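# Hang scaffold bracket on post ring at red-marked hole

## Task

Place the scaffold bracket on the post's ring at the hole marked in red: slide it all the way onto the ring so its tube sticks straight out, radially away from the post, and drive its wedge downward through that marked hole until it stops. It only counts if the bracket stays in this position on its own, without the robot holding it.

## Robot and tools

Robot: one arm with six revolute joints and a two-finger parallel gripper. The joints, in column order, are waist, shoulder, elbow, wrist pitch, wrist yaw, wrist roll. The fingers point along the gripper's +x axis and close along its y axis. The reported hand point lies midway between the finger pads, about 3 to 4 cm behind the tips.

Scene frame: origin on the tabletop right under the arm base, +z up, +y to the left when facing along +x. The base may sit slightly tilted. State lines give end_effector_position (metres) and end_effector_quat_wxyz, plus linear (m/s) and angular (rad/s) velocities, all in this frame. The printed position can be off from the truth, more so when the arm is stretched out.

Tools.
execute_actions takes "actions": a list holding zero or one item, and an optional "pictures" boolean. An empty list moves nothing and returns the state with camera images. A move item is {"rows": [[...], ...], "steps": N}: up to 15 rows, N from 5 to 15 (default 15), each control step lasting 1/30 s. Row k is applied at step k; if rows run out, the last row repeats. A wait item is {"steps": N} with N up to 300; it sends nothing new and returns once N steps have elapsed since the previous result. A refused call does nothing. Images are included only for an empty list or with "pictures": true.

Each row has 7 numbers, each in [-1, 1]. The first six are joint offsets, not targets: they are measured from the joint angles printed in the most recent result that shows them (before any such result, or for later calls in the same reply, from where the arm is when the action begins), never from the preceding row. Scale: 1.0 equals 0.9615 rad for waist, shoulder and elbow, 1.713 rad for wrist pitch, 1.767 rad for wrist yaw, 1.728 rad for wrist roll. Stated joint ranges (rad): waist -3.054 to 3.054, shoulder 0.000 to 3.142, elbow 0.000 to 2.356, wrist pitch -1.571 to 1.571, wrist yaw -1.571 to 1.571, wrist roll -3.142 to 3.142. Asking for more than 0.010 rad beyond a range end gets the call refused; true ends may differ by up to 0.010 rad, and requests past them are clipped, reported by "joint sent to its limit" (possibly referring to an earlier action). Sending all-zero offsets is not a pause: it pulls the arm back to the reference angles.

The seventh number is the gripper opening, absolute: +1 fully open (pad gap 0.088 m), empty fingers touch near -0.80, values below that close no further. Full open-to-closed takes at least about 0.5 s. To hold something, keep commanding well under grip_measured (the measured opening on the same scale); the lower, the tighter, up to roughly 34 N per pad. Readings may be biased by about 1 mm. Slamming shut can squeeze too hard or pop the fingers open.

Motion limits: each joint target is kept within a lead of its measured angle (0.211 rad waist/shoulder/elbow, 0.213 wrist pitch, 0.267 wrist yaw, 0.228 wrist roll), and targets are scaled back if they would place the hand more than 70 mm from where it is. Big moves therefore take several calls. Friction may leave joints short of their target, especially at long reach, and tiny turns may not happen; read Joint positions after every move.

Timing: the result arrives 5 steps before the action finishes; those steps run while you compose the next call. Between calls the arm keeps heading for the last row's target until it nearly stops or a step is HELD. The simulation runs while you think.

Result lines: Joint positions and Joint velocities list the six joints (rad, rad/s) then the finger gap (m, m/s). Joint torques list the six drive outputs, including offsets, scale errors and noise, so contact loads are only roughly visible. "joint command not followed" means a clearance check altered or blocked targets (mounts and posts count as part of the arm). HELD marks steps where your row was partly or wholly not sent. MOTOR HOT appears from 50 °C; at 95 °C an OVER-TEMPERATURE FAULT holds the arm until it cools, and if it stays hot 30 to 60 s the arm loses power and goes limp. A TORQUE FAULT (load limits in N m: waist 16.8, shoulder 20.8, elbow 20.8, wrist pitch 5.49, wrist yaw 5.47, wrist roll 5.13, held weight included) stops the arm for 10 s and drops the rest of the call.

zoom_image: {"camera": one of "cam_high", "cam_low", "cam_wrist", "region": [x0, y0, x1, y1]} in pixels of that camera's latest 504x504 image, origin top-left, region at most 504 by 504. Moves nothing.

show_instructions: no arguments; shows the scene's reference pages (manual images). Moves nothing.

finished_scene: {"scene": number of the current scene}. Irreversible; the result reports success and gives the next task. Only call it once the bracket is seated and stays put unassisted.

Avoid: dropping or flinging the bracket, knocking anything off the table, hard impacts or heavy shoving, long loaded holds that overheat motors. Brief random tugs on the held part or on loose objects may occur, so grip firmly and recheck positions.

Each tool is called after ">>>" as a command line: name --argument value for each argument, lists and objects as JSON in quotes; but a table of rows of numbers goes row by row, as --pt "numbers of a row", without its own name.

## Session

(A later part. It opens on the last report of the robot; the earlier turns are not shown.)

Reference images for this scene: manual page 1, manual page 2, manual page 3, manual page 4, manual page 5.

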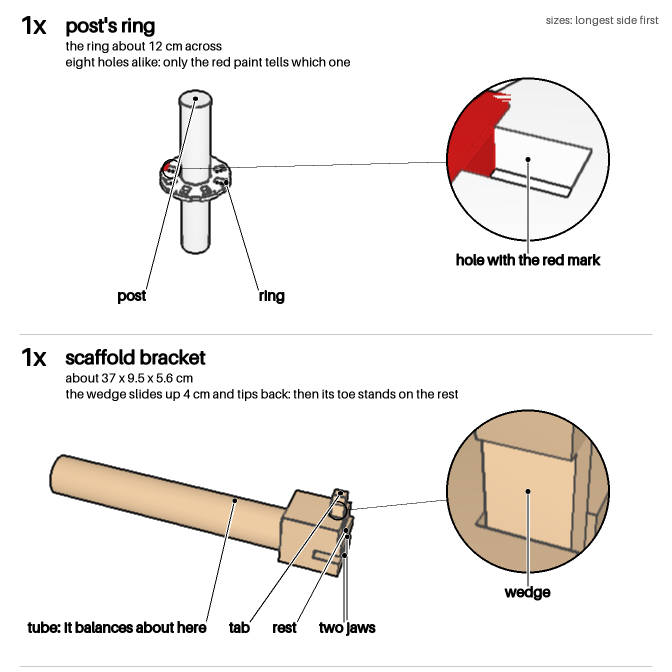

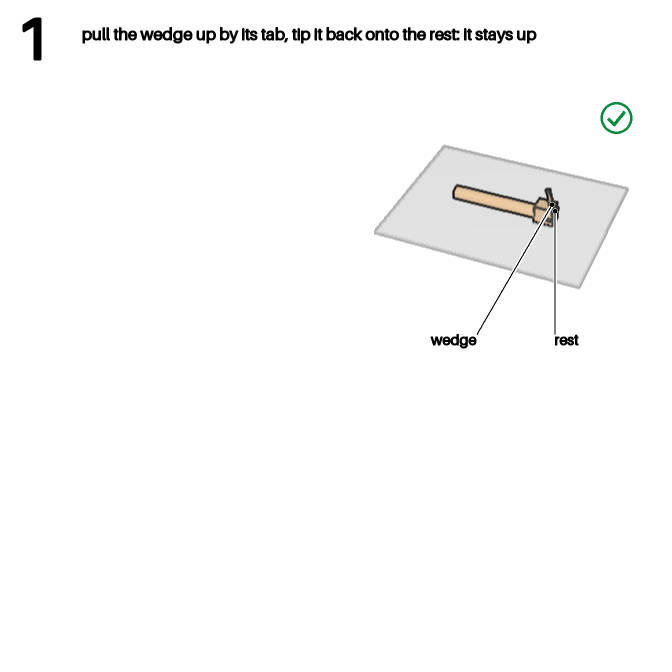

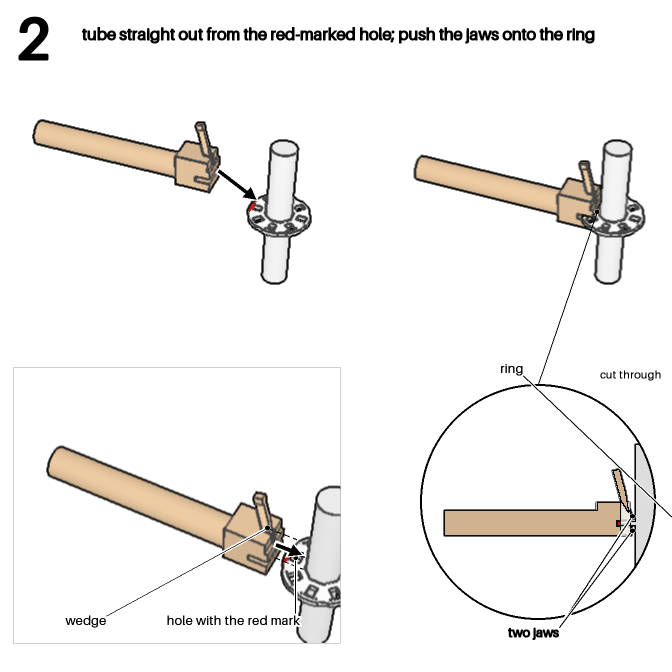

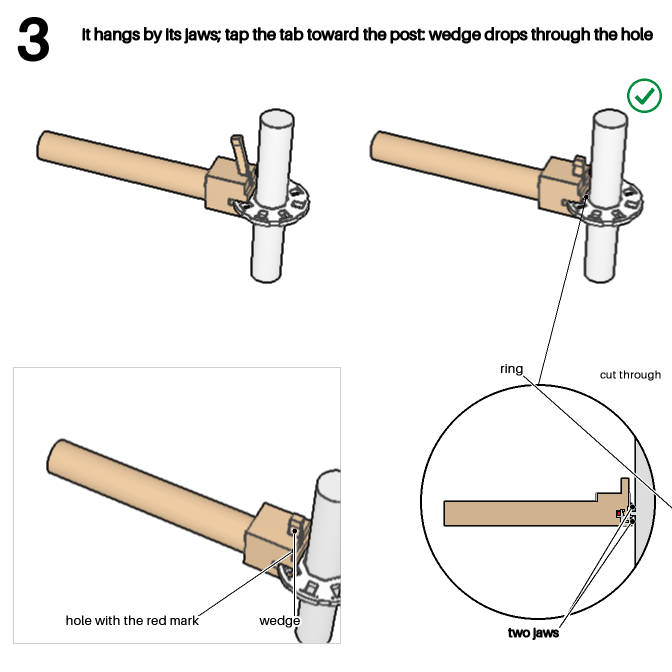

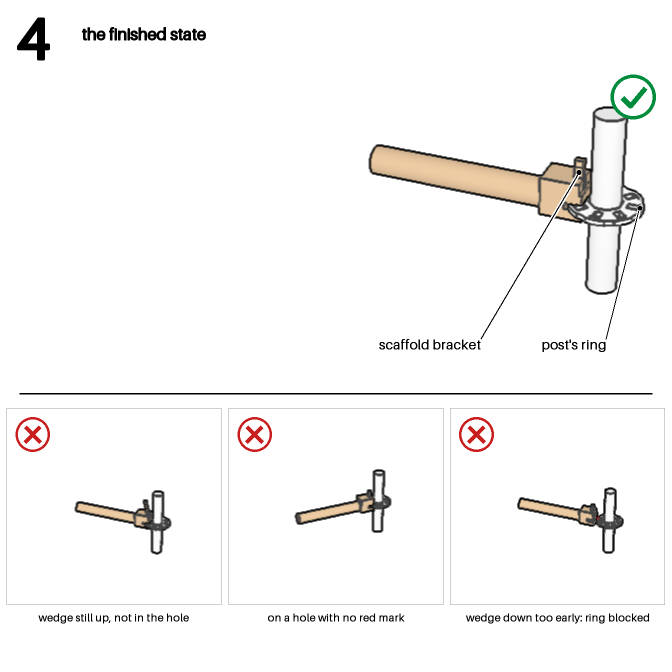

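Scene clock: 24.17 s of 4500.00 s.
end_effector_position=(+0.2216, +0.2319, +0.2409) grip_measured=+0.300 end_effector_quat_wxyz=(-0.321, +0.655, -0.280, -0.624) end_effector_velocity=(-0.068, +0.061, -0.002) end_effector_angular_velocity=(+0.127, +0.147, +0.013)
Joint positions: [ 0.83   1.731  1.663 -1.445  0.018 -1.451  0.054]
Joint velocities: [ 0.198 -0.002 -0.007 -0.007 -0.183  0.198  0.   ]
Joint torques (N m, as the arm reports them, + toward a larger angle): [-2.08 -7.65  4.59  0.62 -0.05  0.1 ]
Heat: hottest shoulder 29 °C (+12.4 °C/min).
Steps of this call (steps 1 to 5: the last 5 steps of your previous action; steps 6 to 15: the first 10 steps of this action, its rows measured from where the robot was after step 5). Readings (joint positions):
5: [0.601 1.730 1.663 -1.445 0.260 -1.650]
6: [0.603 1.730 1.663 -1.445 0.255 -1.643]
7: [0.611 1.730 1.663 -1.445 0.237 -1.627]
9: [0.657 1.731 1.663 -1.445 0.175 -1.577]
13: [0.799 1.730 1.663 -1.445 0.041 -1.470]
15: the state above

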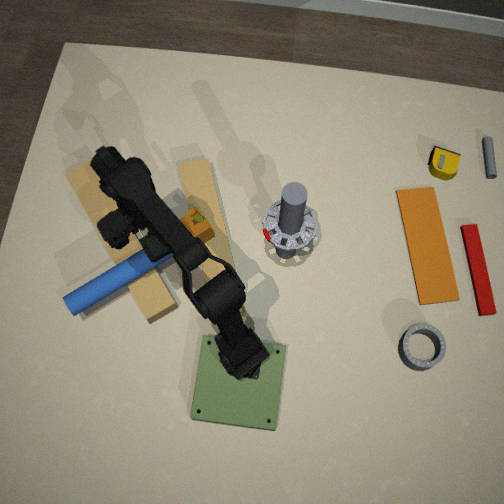

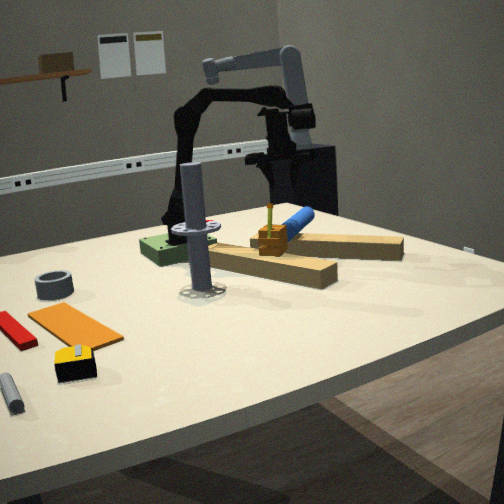

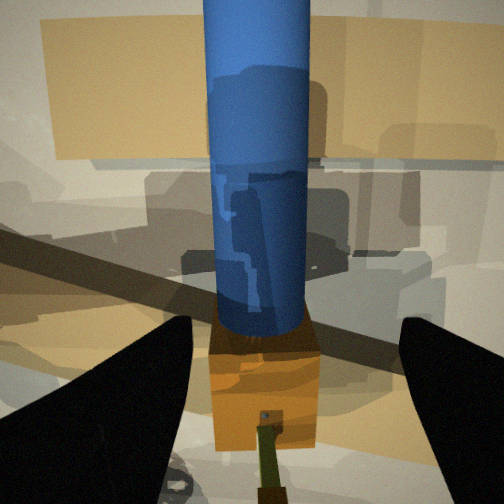

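>>> execute_actions --actions '[{"rows":[[0,0.01,-0.05,0.03,0,0,0.3],[0,0.02,-0.1,0.06,0,0,0.3],[0,0.03,-0.15,0.09,0,0,0.3],[0,0.04,-0.2,0.12,0,0,0.3],[0,0.05,-0.25,0.15,0,0,0.3],[0,0.06,-0.3,0.18,0,0,0.3],[0,0.065,-0.35,0.21,0,0,0.3],[0,0.07,-0.4,0.235,0,0,0.3],[0,0.07,-0.44,0.255,0,0,0.3]],"steps":15}]' --pictures false

>>> execute_actions --actions '[{"steps":12}]' --pictures true

Scene clock: 25.47 s of 4500.00 s.
end_effector_position=(+0.2249, +0.2353, +0.1369) grip_measured=+0.300 end_effector_quat_wxyz=(-0.309, +0.650, -0.293, -0.629) end_effector_velocity=(-0.118, -0.128, -0.365) end_effector_angular_velocity=(-0.590, +0.546, +0.020)
Joint positions: [ 0.831  1.788  1.317 -1.081  0.015 -1.448  0.054]
Joint velocities: [ 0.002  0.3   -1.096  0.593  0.007 -0.022  0.   ]
Joint torques (N m, as the arm reports them, + toward a larger angle): [-0.13 -9.23  5.06  0.84  0.   -0.08]
Heat: hottest shoulder 29 °C (+11.8 °C/min).
Steps of this call (steps 1 to 5: the last 5 steps of your previous action; steps 6 to 29: the robot went on to your last target; steps 30 to 39: the first 10 steps of this action). Readings (joint positions):
30: [0.831 1.730 1.657 -1.437 0.003 -1.435]
31: [0.831 1.730 1.641 -1.412 0.006 -1.438]
33: [0.831 1.732 1.584 -1.336 0.010 -1.443]
37: [0.831 1.768 1.406 -1.154 0.014 -1.447]
39: the state above

Scene clock: 25.87 s of 4500.00 s.
end_effector_position=(+0.2220, +0.2315, +0.1159) grip_measured=+0.300 end_effector_quat_wxyz=(-0.303, +0.650, -0.297, -0.630) end_effector_velocity=(-0.003, +0.000, -0.002) end_effector_angular_velocity=(+0.014, +0.018, -0.009)
Joint positions: [ 0.831  1.802  1.248 -1.012  0.018 -1.452  0.054]
Joint velocities: [-0.002 -0.002 -0.012  0.007 -0.022  0.007 -0.   ]
Joint torques (N m, as the arm reports them, + toward a larger angle): [-0.15 -8.38  3.71  0.7  -0.12  0.02]
Heat: hottest shoulder 29 °C (+11.6 °C/min).
Kept back: nothing.
Steps of this call (steps 1 to 5: the last 5 steps of your previous action; steps 6 to 12: the robot went on to your last target). Readings (joint positions):
1: [0.831 1.797 1.287 -1.064 0.015 -1.448]
2: [0.831 1.802 1.269 -1.043 0.017 -1.451]
4: [0.831 1.803 1.256 -1.029 0.018 -1.452]
8: [0.831 1.802 1.251 -1.015 0.018 -1.452]
12: the state above

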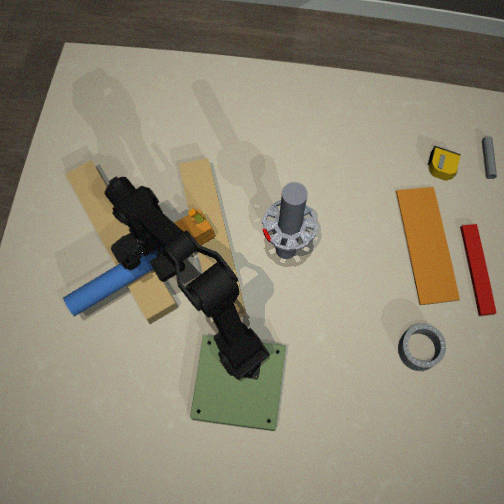

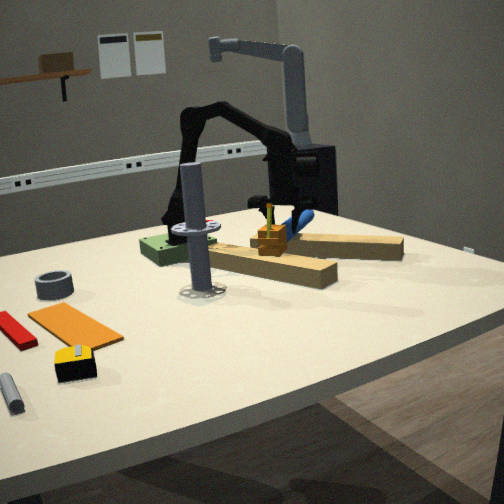

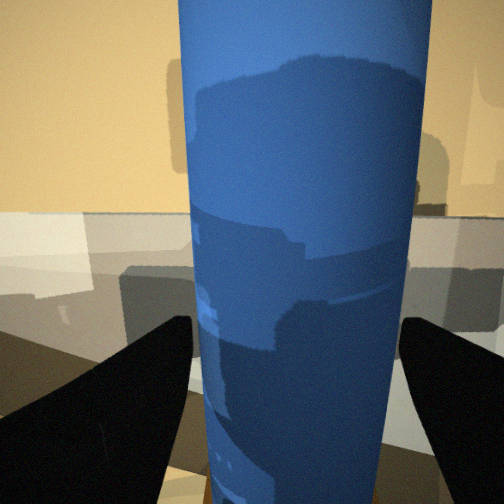

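>>> execute_actions --actions '[{"rows":[[0,0.007,-0.018,0.014,0,0,0.1],[0,0.014,-0.036,0.027,0,0,0.0],[0,0.021,-0.054,0.04,0,0,-0.1],[0,0.028,-0.072,0.054,0,0,-0.1],[0,0.028,-0.072,0.054,0,0,-0.1],[0,0.028,-0.072,0.054,0,0,-0.1],[0,0.028,-0.072,0.054,0,0,-0.1],[0,0.028,-0.072,0.054,0,0,-0.1],[0,0.028,-0.072,0.054,0,0,-0.4]],"steps":15}]' --pictures false

>>> execute_actions --actions '[{"steps":15}]' --pictures true

Scene clock: 26.60 s of 4500.00 s.
end_effector_position=(+0.2203, +0.2301, +0.1106) grip_measured=+0.230 end_effector_quat_wxyz=(-0.308, +0.652, -0.291, -0.629) end_effector_velocity=(-0.005, -0.005, -0.003) end_effector_angular_velocity=(-0.001, +0.010, +0.005)
Joint positions: [ 0.832  1.788  1.209 -0.971  0.018 -1.451  0.05 ]
Joint velocities: [-0.002 -0.017 -0.032  0.007 -0.007 -0.007 -0.   ]
Joint torques (N m, as the arm reports them, + toward a larger angle): [-0.24 -2.69  1.88  3.87 -0.12 -0.02]
Heat: hottest shoulder 29 °C (+11.3 °C/min).
Steps of this call (steps 1 to 12: the robot went on to your last target; steps 13 to 22: the first 10 steps of this action). Readings (joint positions):
13: [0.831 1.802 1.246 -1.008 0.018 -1.452]
14: [0.831 1.802 1.242 -1.004 0.018 -1.452]
16: [0.831 1.800 1.229 -0.992 0.018 -1.451]
20: [0.832 1.790 1.211 -0.974 0.018 -1.451]
22: the state above

Scene clock: 27.10 s of 4500.00 s.
end_effector_position=(+0.2208, +0.2306, +0.1106) grip_measured=+0.230 end_effector_quat_wxyz=(-0.310, +0.652, -0.290, -0.628) end_effector_velocity=(-0.002, -0.001, +0.000) end_effector_angular_velocity=(-0.001, +0.010, +0.020)
Joint positions: [ 0.832  1.787  1.207 -0.965  0.018 -1.452  0.05 ]
Joint velocities: [-0.002 -0.002 -0.002 -0.007 -0.007 -0.022 -0.   ]
Joint torques (N m, as the arm reports them, + toward a larger angle): [-0.19 -2.61  1.86  3.77 -0.12  0.01]
Heat: hottest shoulder 29 °C (+11.1 °C/min).
Kept back: nothing.
Steps of this call (steps 1 to 5: the last 5 steps of your previous action; steps 6 to 15: the robot went on to your last target). Readings (joint positions):
1: [0.832 1.788 1.208 -0.970 0.018 -1.451]
2: [0.832 1.787 1.208 -0.969 0.018 -1.451]
4: [0.832 1.787 1.207 -0.967 0.018 -1.451]
8: [0.832 1.787 1.207 -0.966 0.018 -1.451]
15: the state above
The arm was judged still, so your last target was given up. Only a new action makes it travel on or press farther. Fingers that are still opening or closing keep moving.

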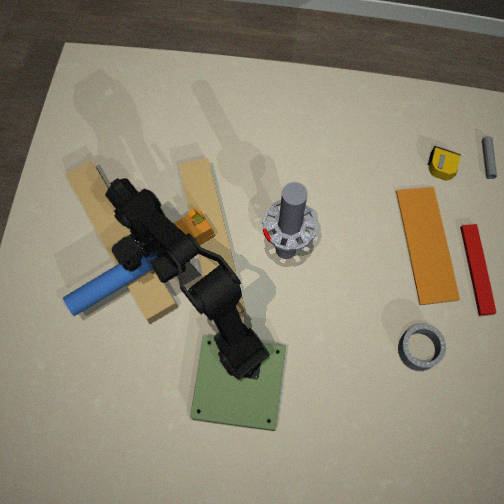

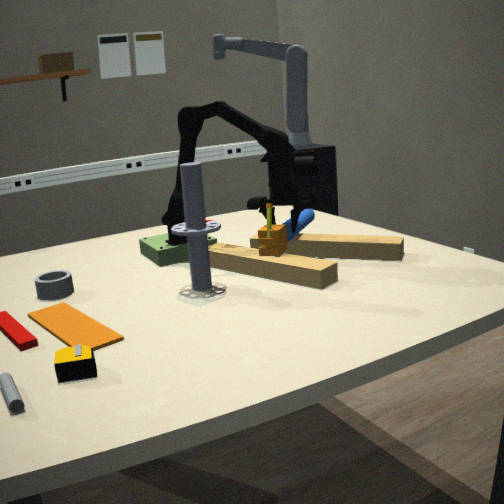

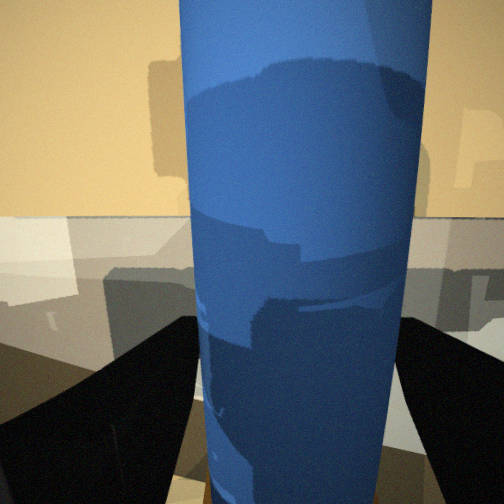

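>>> execute_actions --actions '[{"rows":[[0,-0.004,0.03,-0.02,0,0,-0.45],[0,-0.008,0.06,-0.04,0,0,-0.45],[0,-0.012,0.09,-0.06,0,0,-0.45],[0,-0.016,0.12,-0.08,0,0,-0.45],[0,-0.02,0.15,-0.1,0,0,-0.45],[0,-0.025,0.18,-0.12,0,0,-0.45],[0,-0.03,0.21,-0.14,0,0,-0.45],[0,-0.03,0.225,-0.147,0,0,-0.45]],"steps":15}]' --pictures false

>>> execute_actions --actions '[{"steps":10}]' --pictures true

>>> zoom_image --camera "cam_low" --region '[200, 150, 340, 270]'

Scene clock: 27.83 s of 4500.00 s.
end_effector_position=(+0.2212, +0.2313, +0.1531) grip_measured=+0.230 end_effector_quat_wxyz=(-0.296, +0.648, -0.303, -0.633) end_effector_velocity=(+0.055, +0.058, +0.159) end_effector_angular_velocity=(+0.305, -0.278, +0.002)
Joint positions: [ 0.831  1.783  1.377 -1.179  0.018 -1.452  0.05 ]
Joint velocities: [-0.007 -0.129  0.481 -0.198 -0.007 -0.007 -0.   ]
Joint torques (N m, as the arm reports them, + toward a larger angle): [-0.07 -9.85  5.42 -0.23 -0.11  0.  ]
Heat: hottest shoulder 29 °C (+10.8 °C/min).
Steps of this call (steps 1 to 12: nothing new was sent; steps 13 to 22: the first 10 steps of this action). Readings (joint positions):
13: [0.832 1.782 1.211 -0.966 0.018 -1.452]
14: [0.831 1.780 1.219 -0.973 0.018 -1.453]
16: [0.831 1.788 1.249 -1.016 0.018 -1.452]
20: [0.831 1.790 1.337 -1.155 0.018 -1.452]
22: the state above

Scene clock: 28.17 s of 4500.00 s.
end_effector_position=(+0.2212, +0.2314, +0.1637) grip_measured=+0.230 end_effector_quat_wxyz=(-0.298, +0.649, -0.301, -0.632) end_effector_velocity=(-0.001, -0.001, +0.001) end_effector_angular_velocity=(+0.003, +0.007, +0.005)
Joint positions: [ 0.831  1.773  1.407 -1.213  0.018 -1.452  0.05 ]
Joint velocities: [-0.002 -0.002  0.002 -0.007 -0.007 -0.007 -0.   ]
Joint torques (N m, as the arm reports them, + toward a larger angle): [-0.02 -9.6   6.05  0.22 -0.12  0.  ]
Heat: hottest shoulder 29 °C (+10.7 °C/min).
Kept back: nothing.
Steps of this call (steps 1 to 5: the last 5 steps of your previous action; steps 6 to 10: the robot went on to your last target). Readings (joint positions):
1: [0.831 1.779 1.390 -1.186 0.018 -1.452]
2: [0.831 1.776 1.399 -1.193 0.018 -1.452]
4: [0.831 1.773 1.406 -1.205 0.018 -1.452]
8: [0.831 1.773 1.407 -1.213 0.018 -1.452]
10: the state above

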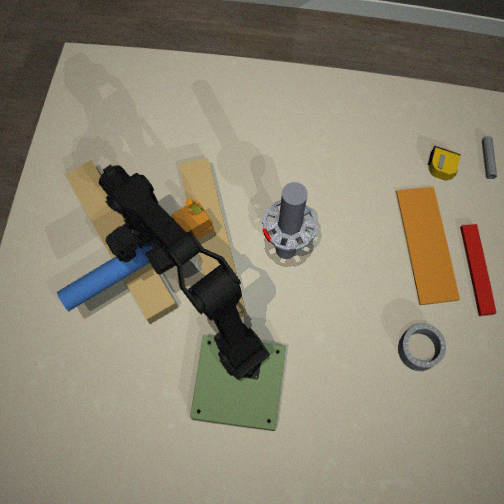

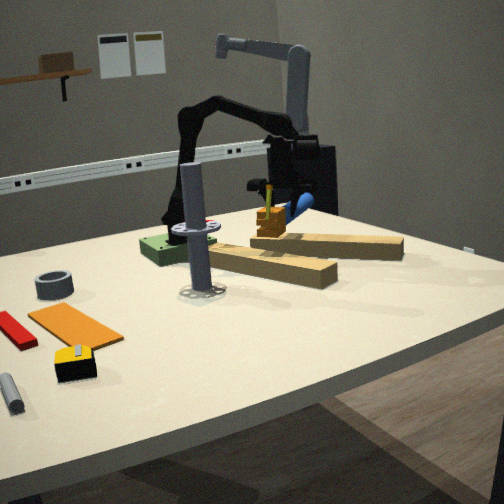

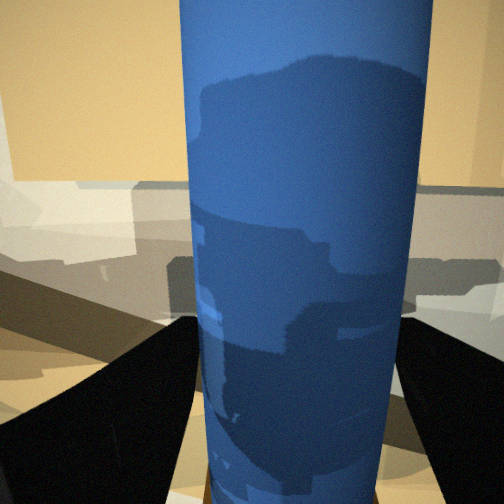

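Region (200, 150, 340, 270) of cam_low's 504x504 image, scaled by 3.600, with more detail than that image has; it fills the top 432 rows of this view, and the rest is white.

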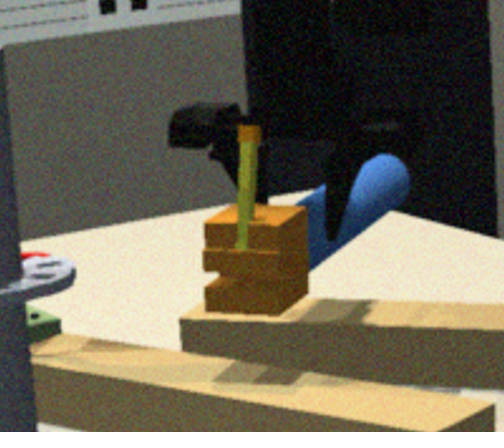

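>>> execute_actions --actions '[{"rows":[[-0.006,-0.035,-0.033,-0.002,-0.001,-0.001,-0.45],[-0.013,-0.07,-0.066,-0.005,-0.002,-0.003,-0.45],[-0.019,-0.105,-0.1,-0.007,-0.002,-0.004,-0.45],[-0.025,-0.14,-0.133,-0.009,-0.003,-0.005,-0.45],[-0.032,-0.175,-0.166,-0.011,-0.004,-0.007,-0.45],[-0.038,-0.21,-0.2,-0.014,-0.004,-0.008,-0.45],[-0.044,-0.245,-0.233,-0.016,-0.005,-0.009,-0.45],[-0.05,-0.28,-0.266,-0.018,-0.006,-0.011,-0.45],[-0.057,-0.315,-0.3,-0.02,-0.006,-0.012,-0.45],[-0.063,-0.35,-0.333,-0.023,-0.007,-0.013,-0.45],[-0.07,-0.385,-0.366,-0.025,-0.008,-0.015,-0.45],[-0.076,-0.42,-0.4,-0.027,-0.008,-0.016,-0.45],[-0.082,-0.455,-0.433,-0.029,-0.009,-0.017,-0.45],[-0.089,-0.48,-0.46,-0.032,-0.01,-0.019,-0.45],[-0.089,-0.496,-0.47,-0.032,-0.01,-0.019,-0.45]],"steps":15}]' --pictures false

>>> execute_actions --actions '[{"steps":14}]' --pictures true

>>> zoom_image --camera "cam_low" --region '[150, 140, 290, 260]'

>>> zoom_image --camera "cam_high" --region '[150, 170, 330, 330]'

Scene clock: 29.53 s of 4500.00 s.
end_effector_position=(+0.1802, +0.1728, +0.1655) grip_measured=+0.230 end_effector_quat_wxyz=(-0.296, +0.638, -0.322, -0.634) end_effector_velocity=(-0.156, -0.209, +0.023) end_effector_angular_velocity=(+0.075, -0.019, -0.123)
Joint positions: [ 0.787  1.536  1.159 -1.238  0.013 -1.467  0.05 ]
Joint velocities: [-0.188 -1.048 -0.901 -0.081 -0.037 -0.066 -0.   ]
Joint torques (N m, as the arm reports them, + toward a larger angle): [-0.07 -7.86  4.67  0.   -0.31 -0.09]
Heat: hottest shoulder 29 °C (+10.2 °C/min).
Steps of this call (steps 1 to 30: the robot went on to your last target; step 31: nothing new was sent; steps 32 to 41: the first 10 steps of this action). Readings (joint positions):
32: [0.831 1.771 1.403 -1.212 0.018 -1.452]
33: [0.831 1.763 1.391 -1.209 0.018 -1.452]
35: [0.825 1.728 1.344 -1.209 0.017 -1.454]
39: [0.800 1.606 1.220 -1.233 0.015 -1.463]
41: the state above

Scene clock: 30.00 s of 4500.00 s.
end_effector_position=(+0.1407, +0.1262, +0.1607) grip_measured=+0.230 end_effector_quat_wxyz=(-0.301, +0.629, -0.332, -0.635) end_effector_velocity=(-0.002, -0.001, +0.005) end_effector_angular_velocity=(+0.021, -0.011, +0.019)
Joint positions: [ 0.749  1.311  0.952 -1.268  0.004 -1.483  0.05 ]
Joint velocities: [-0.002 -0.032 -0.002 -0.007 -0.007 -0.022 -0.   ]
Joint torques (N m, as the arm reports them, + toward a larger angle): [-0.45 -5.53  4.82  0.43 -0.3  -0.07]
Heat: hottest shoulder 29 °C (+10.0 °C/min).
Kept back: nothing.
Steps of this call (steps 1 to 5: the last 5 steps of your previous action; steps 6 to 14: the robot went on to your last target). Readings (joint positions):
1: [0.781 1.501 1.129 -1.241 0.011 -1.470]
2: [0.775 1.466 1.098 -1.244 0.010 -1.472]
4: [0.763 1.399 1.036 -1.254 0.008 -1.477]
8: [0.750 1.324 0.961 -1.273 0.006 -1.482]
14: the state above

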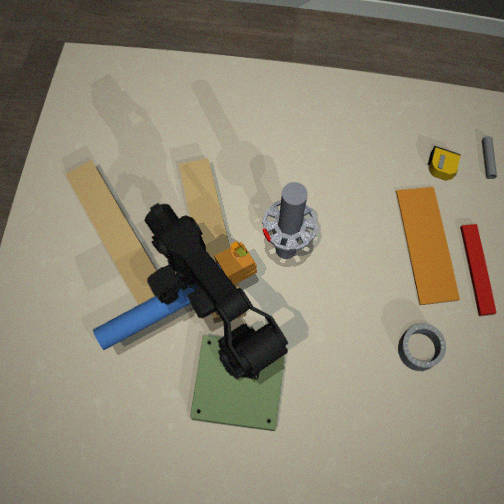

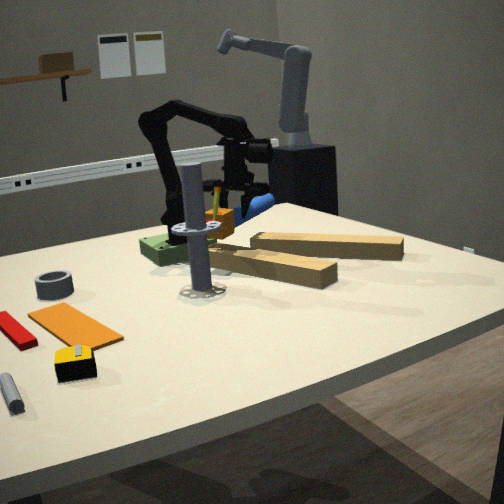

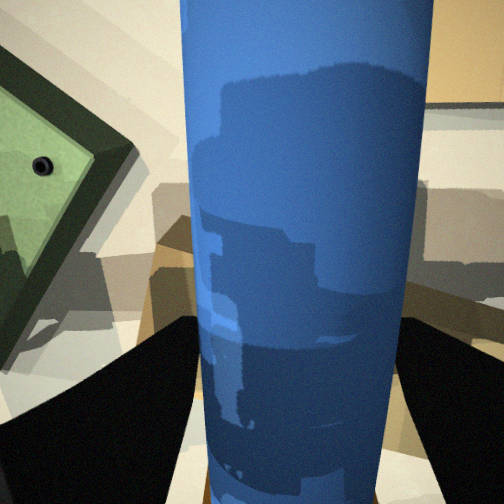

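Region (150, 140, 290, 260) of cam_low's 504x504 image, scaled by 3.600, with more detail than that image has; it fills the top 432 rows of this view, and the rest is white.

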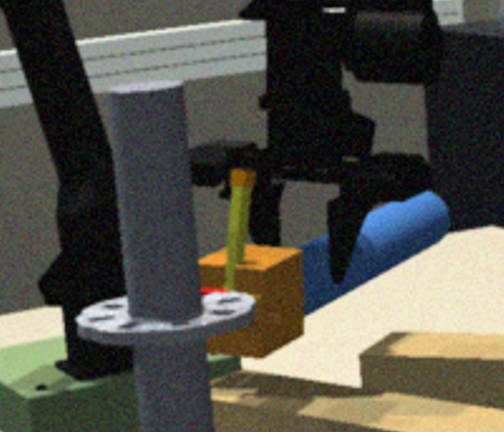

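Region (150, 170, 330, 330) of cam_high's 504x504 image, scaled by 2.800, with more detail than that image has.

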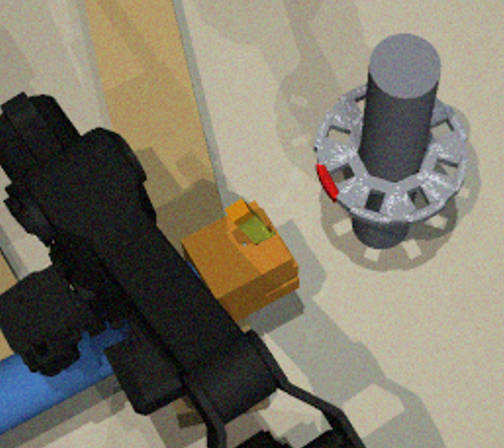

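>>> execute_actions --actions '[{"rows":[[-0.003,0.015,0.011,0.003,0,-0.002,-0.45],[-0.006,0.03,0.022,0.006,0,-0.004,-0.45],[-0.01,0.045,0.033,0.009,0,-0.006,-0.45],[-0.013,0.06,0.044,0.012,0,-0.008,-0.45],[-0.016,0.075,0.055,0.014,0,-0.009,-0.45],[-0.016,0.09,0.068,0.016,0,-0.009,-0.45]],"steps":12}]' --pictures false

>>> execute_actions --actions '[{"steps":12}]' --pictures true

>>> zoom_image --camera "cam_low" --region '[150, 140, 290, 260]'

>>> zoom_image --camera "cam_high" --region '[150, 170, 330, 330]'

Scene clock: 31.53 s of 4500.00 s.
end_effector_position=(+0.1506, +0.1323, +0.1547) grip_measured=+0.230 end_effector_quat_wxyz=(-0.293, +0.626, -0.338, -0.638) end_effector_velocity=(+0.085, +0.060, -0.012) end_effector_angular_velocity=(+0.049, -0.064, -0.024)
Joint positions: [ 0.739  1.38   0.978 -1.247  0.004 -1.494  0.05 ]
Joint velocities: [-0.046  0.349  0.232  0.198  0.007 -0.022 -0.   ]
Joint torques (N m, as the arm reports them, + toward a larger angle): [-0.23 -5.52  6.38  0.23 -0.15 -0.1 ]
Heat: hottest shoulder 29 °C (+9.5 °C/min).
Steps of this call (steps 1 to 30: the robot went on to your last target; steps 31 to 39: nothing new was sent; steps 40 to 46: the first 7 steps of this action). Readings (joint positions):
40: [0.749 1.311 0.950 -1.268 0.004 -1.483]
41: [0.748 1.316 0.951 -1.268 0.004 -1.484]
43: [0.745 1.337 0.957 -1.263 0.004 -1.489]
46: the state above

Scene clock: 31.93 s of 4500.00 s.
end_effector_position=(+0.1559, +0.1363, +0.1552) grip_measured=+0.230 end_effector_quat_wxyz=(-0.295, +0.627, -0.336, -0.638) end_effector_velocity=(-0.005, -0.002, +0.000) end_effector_angular_velocity=(-0.008, +0.022, +0.024)
Joint positions: [ 0.736  1.4    0.997 -1.239  0.004 -1.496  0.05 ]
Joint velocities: [ 0.002 -0.002 -0.002 -0.022 -0.007 -0.022 -0.   ]
Joint torques (N m, as the arm reports them, + toward a larger angle): [-0.38 -5.07  6.29  0.24 -0.14 -0.09]
Heat: hottest shoulder 29 °C (+9.4 °C/min).
Kept back: nothing.
Steps of this call (steps 1 to 5: the last 5 steps of your previous action; steps 6 to 12: the robot went on to your last target). Readings (joint positions):
1: [0.738 1.389 0.985 -1.242 0.004 -1.494]
2: [0.737 1.394 0.990 -1.239 0.004 -1.495]
4: [0.736 1.398 0.995 -1.239 0.004 -1.496]
8: [0.736 1.399 0.997 -1.239 0.004 -1.496]
12: the state above

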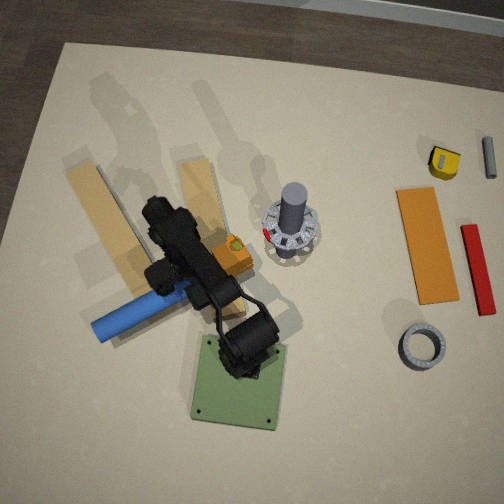

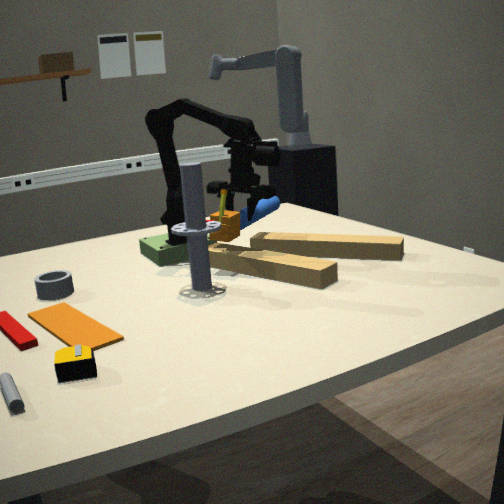

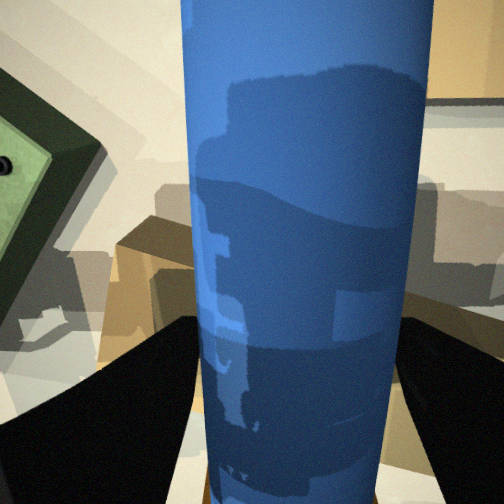

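Region (150, 140, 290, 260) of cam_low's 504x504 image, scaled by 3.600, with more detail than that image has; it fills the top 432 rows of this view, and the rest is white.

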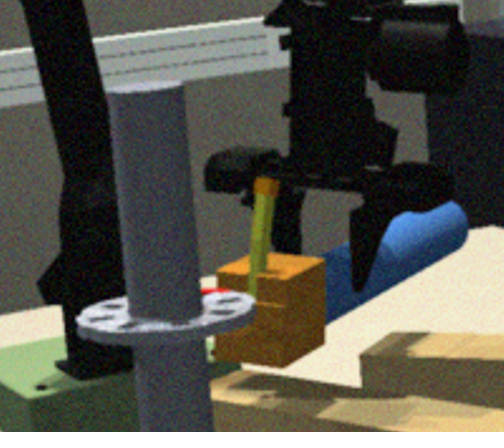

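Region (150, 170, 330, 330) of cam_high's 504x504 image, scaled by 2.800, with more detail than that image has.

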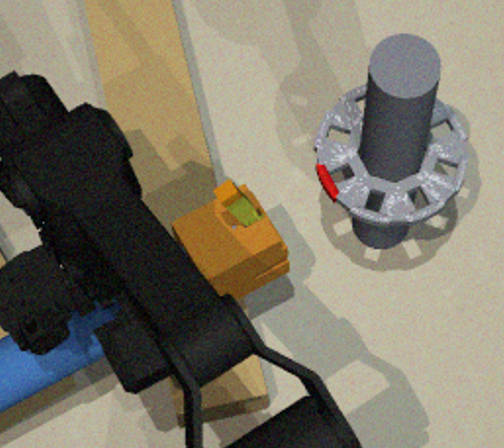

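>>> execute_actions --actions '[{"rows":[[-0.001,0.002,0.023,-0.011,0,0,-0.45],[-0.002,0.004,0.046,-0.022,0,0,-0.45],[-0.003,0.006,0.069,-0.033,0,0,-0.45],[-0.004,0.008,0.092,-0.044,0,0,-0.45],[-0.005,0.01,0.115,-0.055,0,-0.003,-0.45],[-0.005,0.01,0.135,-0.067,0,-0.003,-0.45]],"steps":12}]' --pictures false

>>> execute_actions --actions '[{"steps":12}]' --pictures true

>>> zoom_image --camera "cam_low" --region '[150, 140, 290, 260]'

>>> zoom_image --camera "cam_high" --region '[150, 170, 330, 330]'

Scene clock: 32.80 s of 4500.00 s.
end_effector_position=(+0.1569, +0.1370, +0.1717) grip_measured=+0.230 end_effector_quat_wxyz=(-0.289, +0.624, -0.342, -0.640) end_effector_velocity=(+0.046, +0.039, +0.119) end_effector_angular_velocity=(+0.160, -0.168, +0.025)
Joint positions: [ 0.735  1.414  1.073 -1.321  0.004 -1.498  0.05 ]
Joint velocities: [-0.012 -0.002  0.486 -0.256 -0.007 -0.037  0.   ]
Joint torques (N m, as the arm reports them, + toward a larger angle): [-0.3  -5.3   5.92 -0.06 -0.15 -0.1 ]
Heat: hottest shoulder 29 °C (+9.1 °C/min).
Steps of this call (steps 1 to 19: the robot went on to your last target; steps 20 to 26: the first 7 steps of this action). Readings (joint positions):
20: [0.736 1.401 0.997 -1.240 0.004 -1.496]
21: [0.736 1.403 1.002 -1.246 0.004 -1.496]
23: [0.736 1.410 1.023 -1.278 0.004 -1.496]
26: the state above

Scene clock: 33.20 s of 4500.00 s.
end_effector_position=(+0.1586, +0.1382, +0.1803) grip_measured=+0.230 end_effector_quat_wxyz=(-0.290, +0.625, -0.340, -0.639) end_effector_velocity=(-0.003, -0.002, -0.000) end_effector_angular_velocity=(+0.000, +0.010, -0.010)
Joint positions: [ 0.734  1.414  1.108 -1.35   0.004 -1.499  0.05 ]
Joint velocities: [-0.002 -0.007 -0.007 -0.007 -0.007  0.007  0.   ]
Joint torques (N m, as the arm reports them, + toward a larger angle): [-0.37 -5.34  6.19  0.03 -0.15 -0.06]
Heat: hottest shoulder 29 °C (+9.0 °C/min).
Kept back: nothing.
Steps of this call (steps 1 to 5: the last 5 steps of your previous action; steps 6 to 12: the robot went on to your last target). Readings (joint positions):
1: [0.735 1.414 1.087 -1.328 0.004 -1.498]
2: [0.735 1.414 1.098 -1.332 0.004 -1.498]
4: [0.735 1.414 1.107 -1.339 0.004 -1.499]
8: [0.734 1.414 1.108 -1.350 0.004 -1.499]
12: the state above

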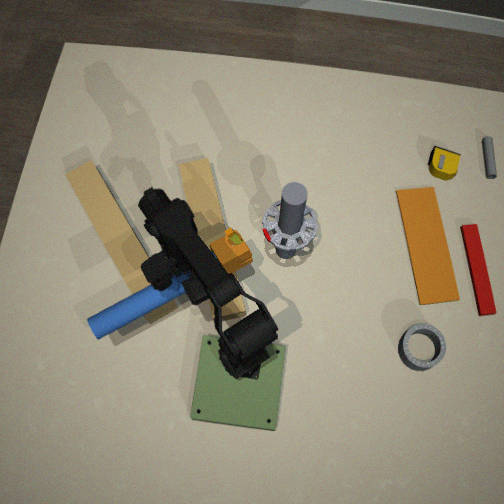

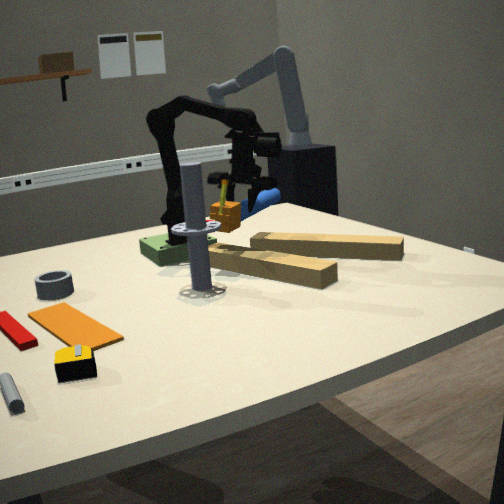

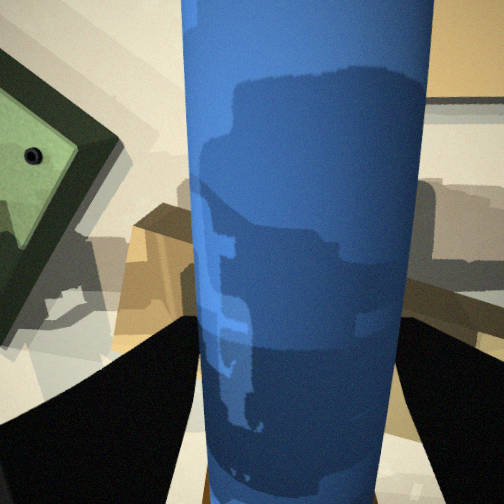

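Region (150, 140, 290, 260) of cam_low's 504x504 image, scaled by 3.600, with more detail than that image has; it fills the top 432 rows of this view, and the rest is white.

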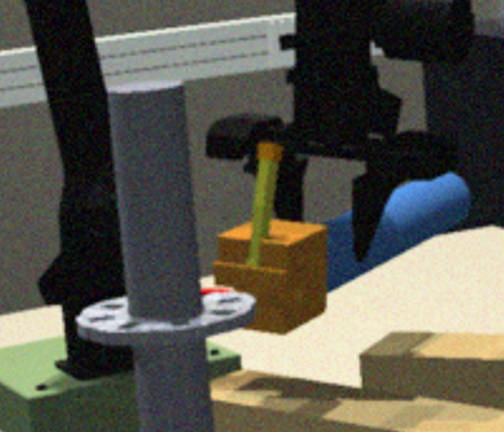

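Region (150, 170, 330, 330) of cam_high's 504x504 image, scaled by 2.800, with more detail than that image has.

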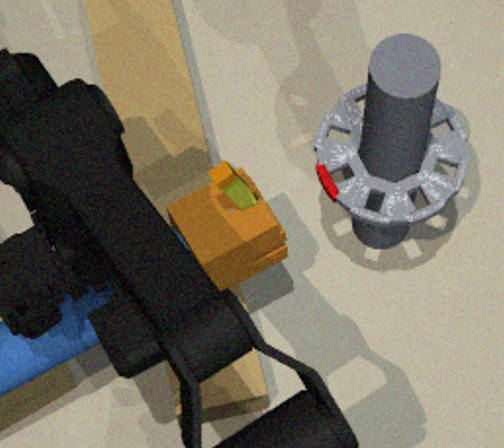

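>>> execute_actions --actions '[{"rows":[[-0.02,0,0.005,-0.003,0,-0.011,-0.45],[-0.04,0,0.01,-0.006,0,-0.022,-0.45],[-0.06,0,0.015,-0.009,0,-0.033,-0.45],[-0.08,0,0.02,-0.012,0,-0.044,-0.45],[-0.1,0,0.025,-0.014,0,-0.055,-0.45],[-0.12,0,0.03,-0.016,0,-0.066,-0.45],[-0.14,0,0.035,-0.018,0,-0.077,-0.45],[-0.16,0,0.04,-0.02,0,-0.088,-0.45],[-0.18,0,0.04,-0.02,0,-0.099,-0.45],[-0.197,0,0.04,-0.02,0,-0.109,-0.45]],"steps":15}]' --pictures false

>>> execute_actions --actions '[{"steps":12}]' --pictures true

>>> zoom_image --camera "cam_low" --region '[150, 140, 290, 260]'

>>> zoom_image --camera "cam_high" --region '[150, 170, 330, 330]'

Scene clock: 34.57 s of 4500.00 s.
end_effector_position=(+0.1750, +0.1129, +0.1833) grip_measured=+0.229 end_effector_quat_wxyz=(-0.288, +0.618, -0.343, -0.646) end_effector_velocity=(+0.077, -0.089, +0.023) end_effector_angular_velocity=(+0.091, -0.029, -0.027)
Joint positions: [ 0.591  1.418  1.121 -1.374  0.004 -1.642  0.05 ]
Joint velocities: [-0.559 -0.002  0.095 -0.022 -0.007 -0.535 -0.   ]
Joint torques (N m, as the arm reports them, + toward a larger angle): [-0.17 -5.26  6.12 -0.19 -0.13 -0.08]
Heat: hottest shoulder 29 °C (+8.7 °C/min).
Steps of this call (steps 1 to 30: the robot went on to your last target; step 31: nothing new was sent; steps 32 to 41: the first 10 steps of this action). Readings (joint positions):
32: [0.733 1.415 1.108 -1.350 0.004 -1.503]
33: [0.727 1.415 1.108 -1.350 0.004 -1.512]
35: [0.702 1.416 1.108 -1.354 0.004 -1.538]
39: [0.629 1.418 1.114 -1.371 0.004 -1.606]
41: the state above

Scene clock: 34.97 s of 4500.00 s.
end_effector_position=(+0.1800, +0.1050, +0.1847) grip_measured=+0.229 end_effector_quat_wxyz=(-0.288, +0.618, -0.342, -0.646) end_effector_velocity=(-0.004, -0.003, +0.000) end_effector_angular_velocity=(-0.004, +0.023, -0.001)
Joint positions: [ 0.548  1.418  1.127 -1.379  0.006 -1.685  0.05 ]
Joint velocities: [-0.007 -0.002 -0.002 -0.022 -0.007 -0.007  0.   ]
Joint torques (N m, as the arm reports them, + toward a larger angle): [-0.36 -5.27  6.15 -0.08 -0.2  -0.07]
Heat: hottest shoulder 29 °C (+8.6 °C/min).
Kept back: nothing.
Steps of this call (steps 1 to 5: the last 5 steps of your previous action; steps 6 to 12: the robot went on to your last target). Readings (joint positions):
1: [0.575 1.418 1.124 -1.374 0.005 -1.656]
2: [0.563 1.418 1.126 -1.375 0.005 -1.665]
4: [0.551 1.418 1.127 -1.377 0.006 -1.675]
8: [0.549 1.418 1.127 -1.379 0.006 -1.683]
12: the state above

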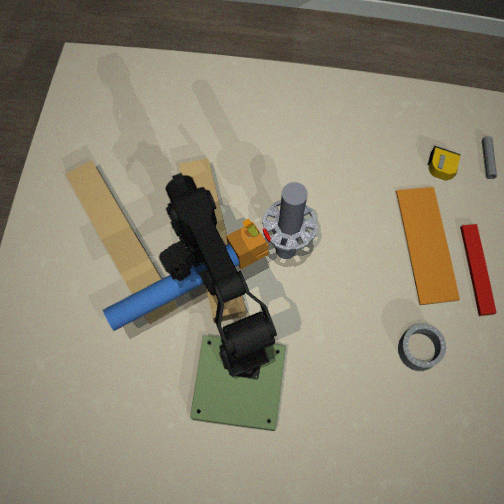

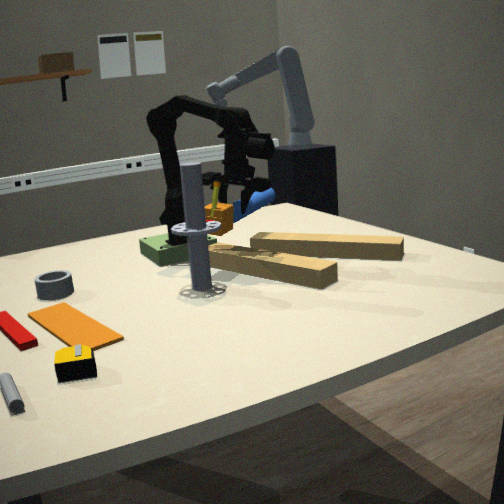

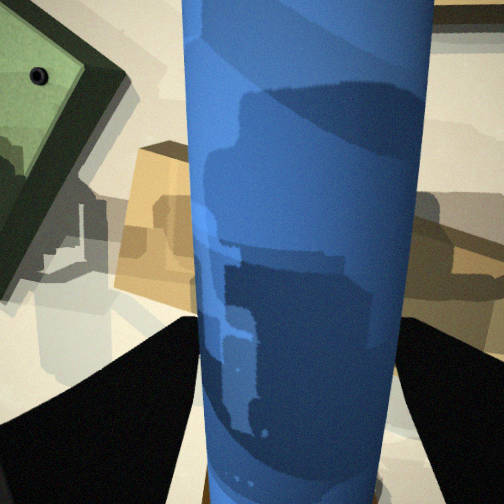

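Region (150, 140, 290, 260) of cam_low's 504x504 image, scaled by 3.600, with more detail than that image has; it fills the top 432 rows of this view, and the rest is white.

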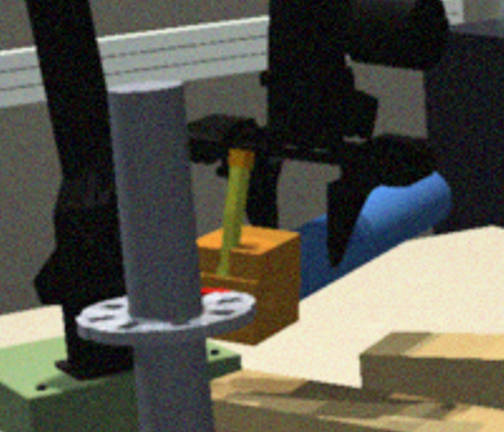

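Region (150, 170, 330, 330) of cam_high's 504x504 image, scaled by 2.800, with more detail than that image has.

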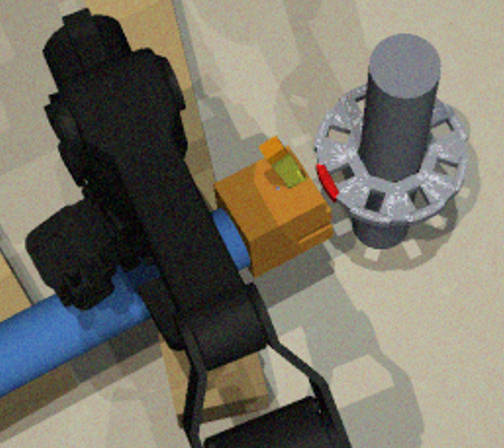

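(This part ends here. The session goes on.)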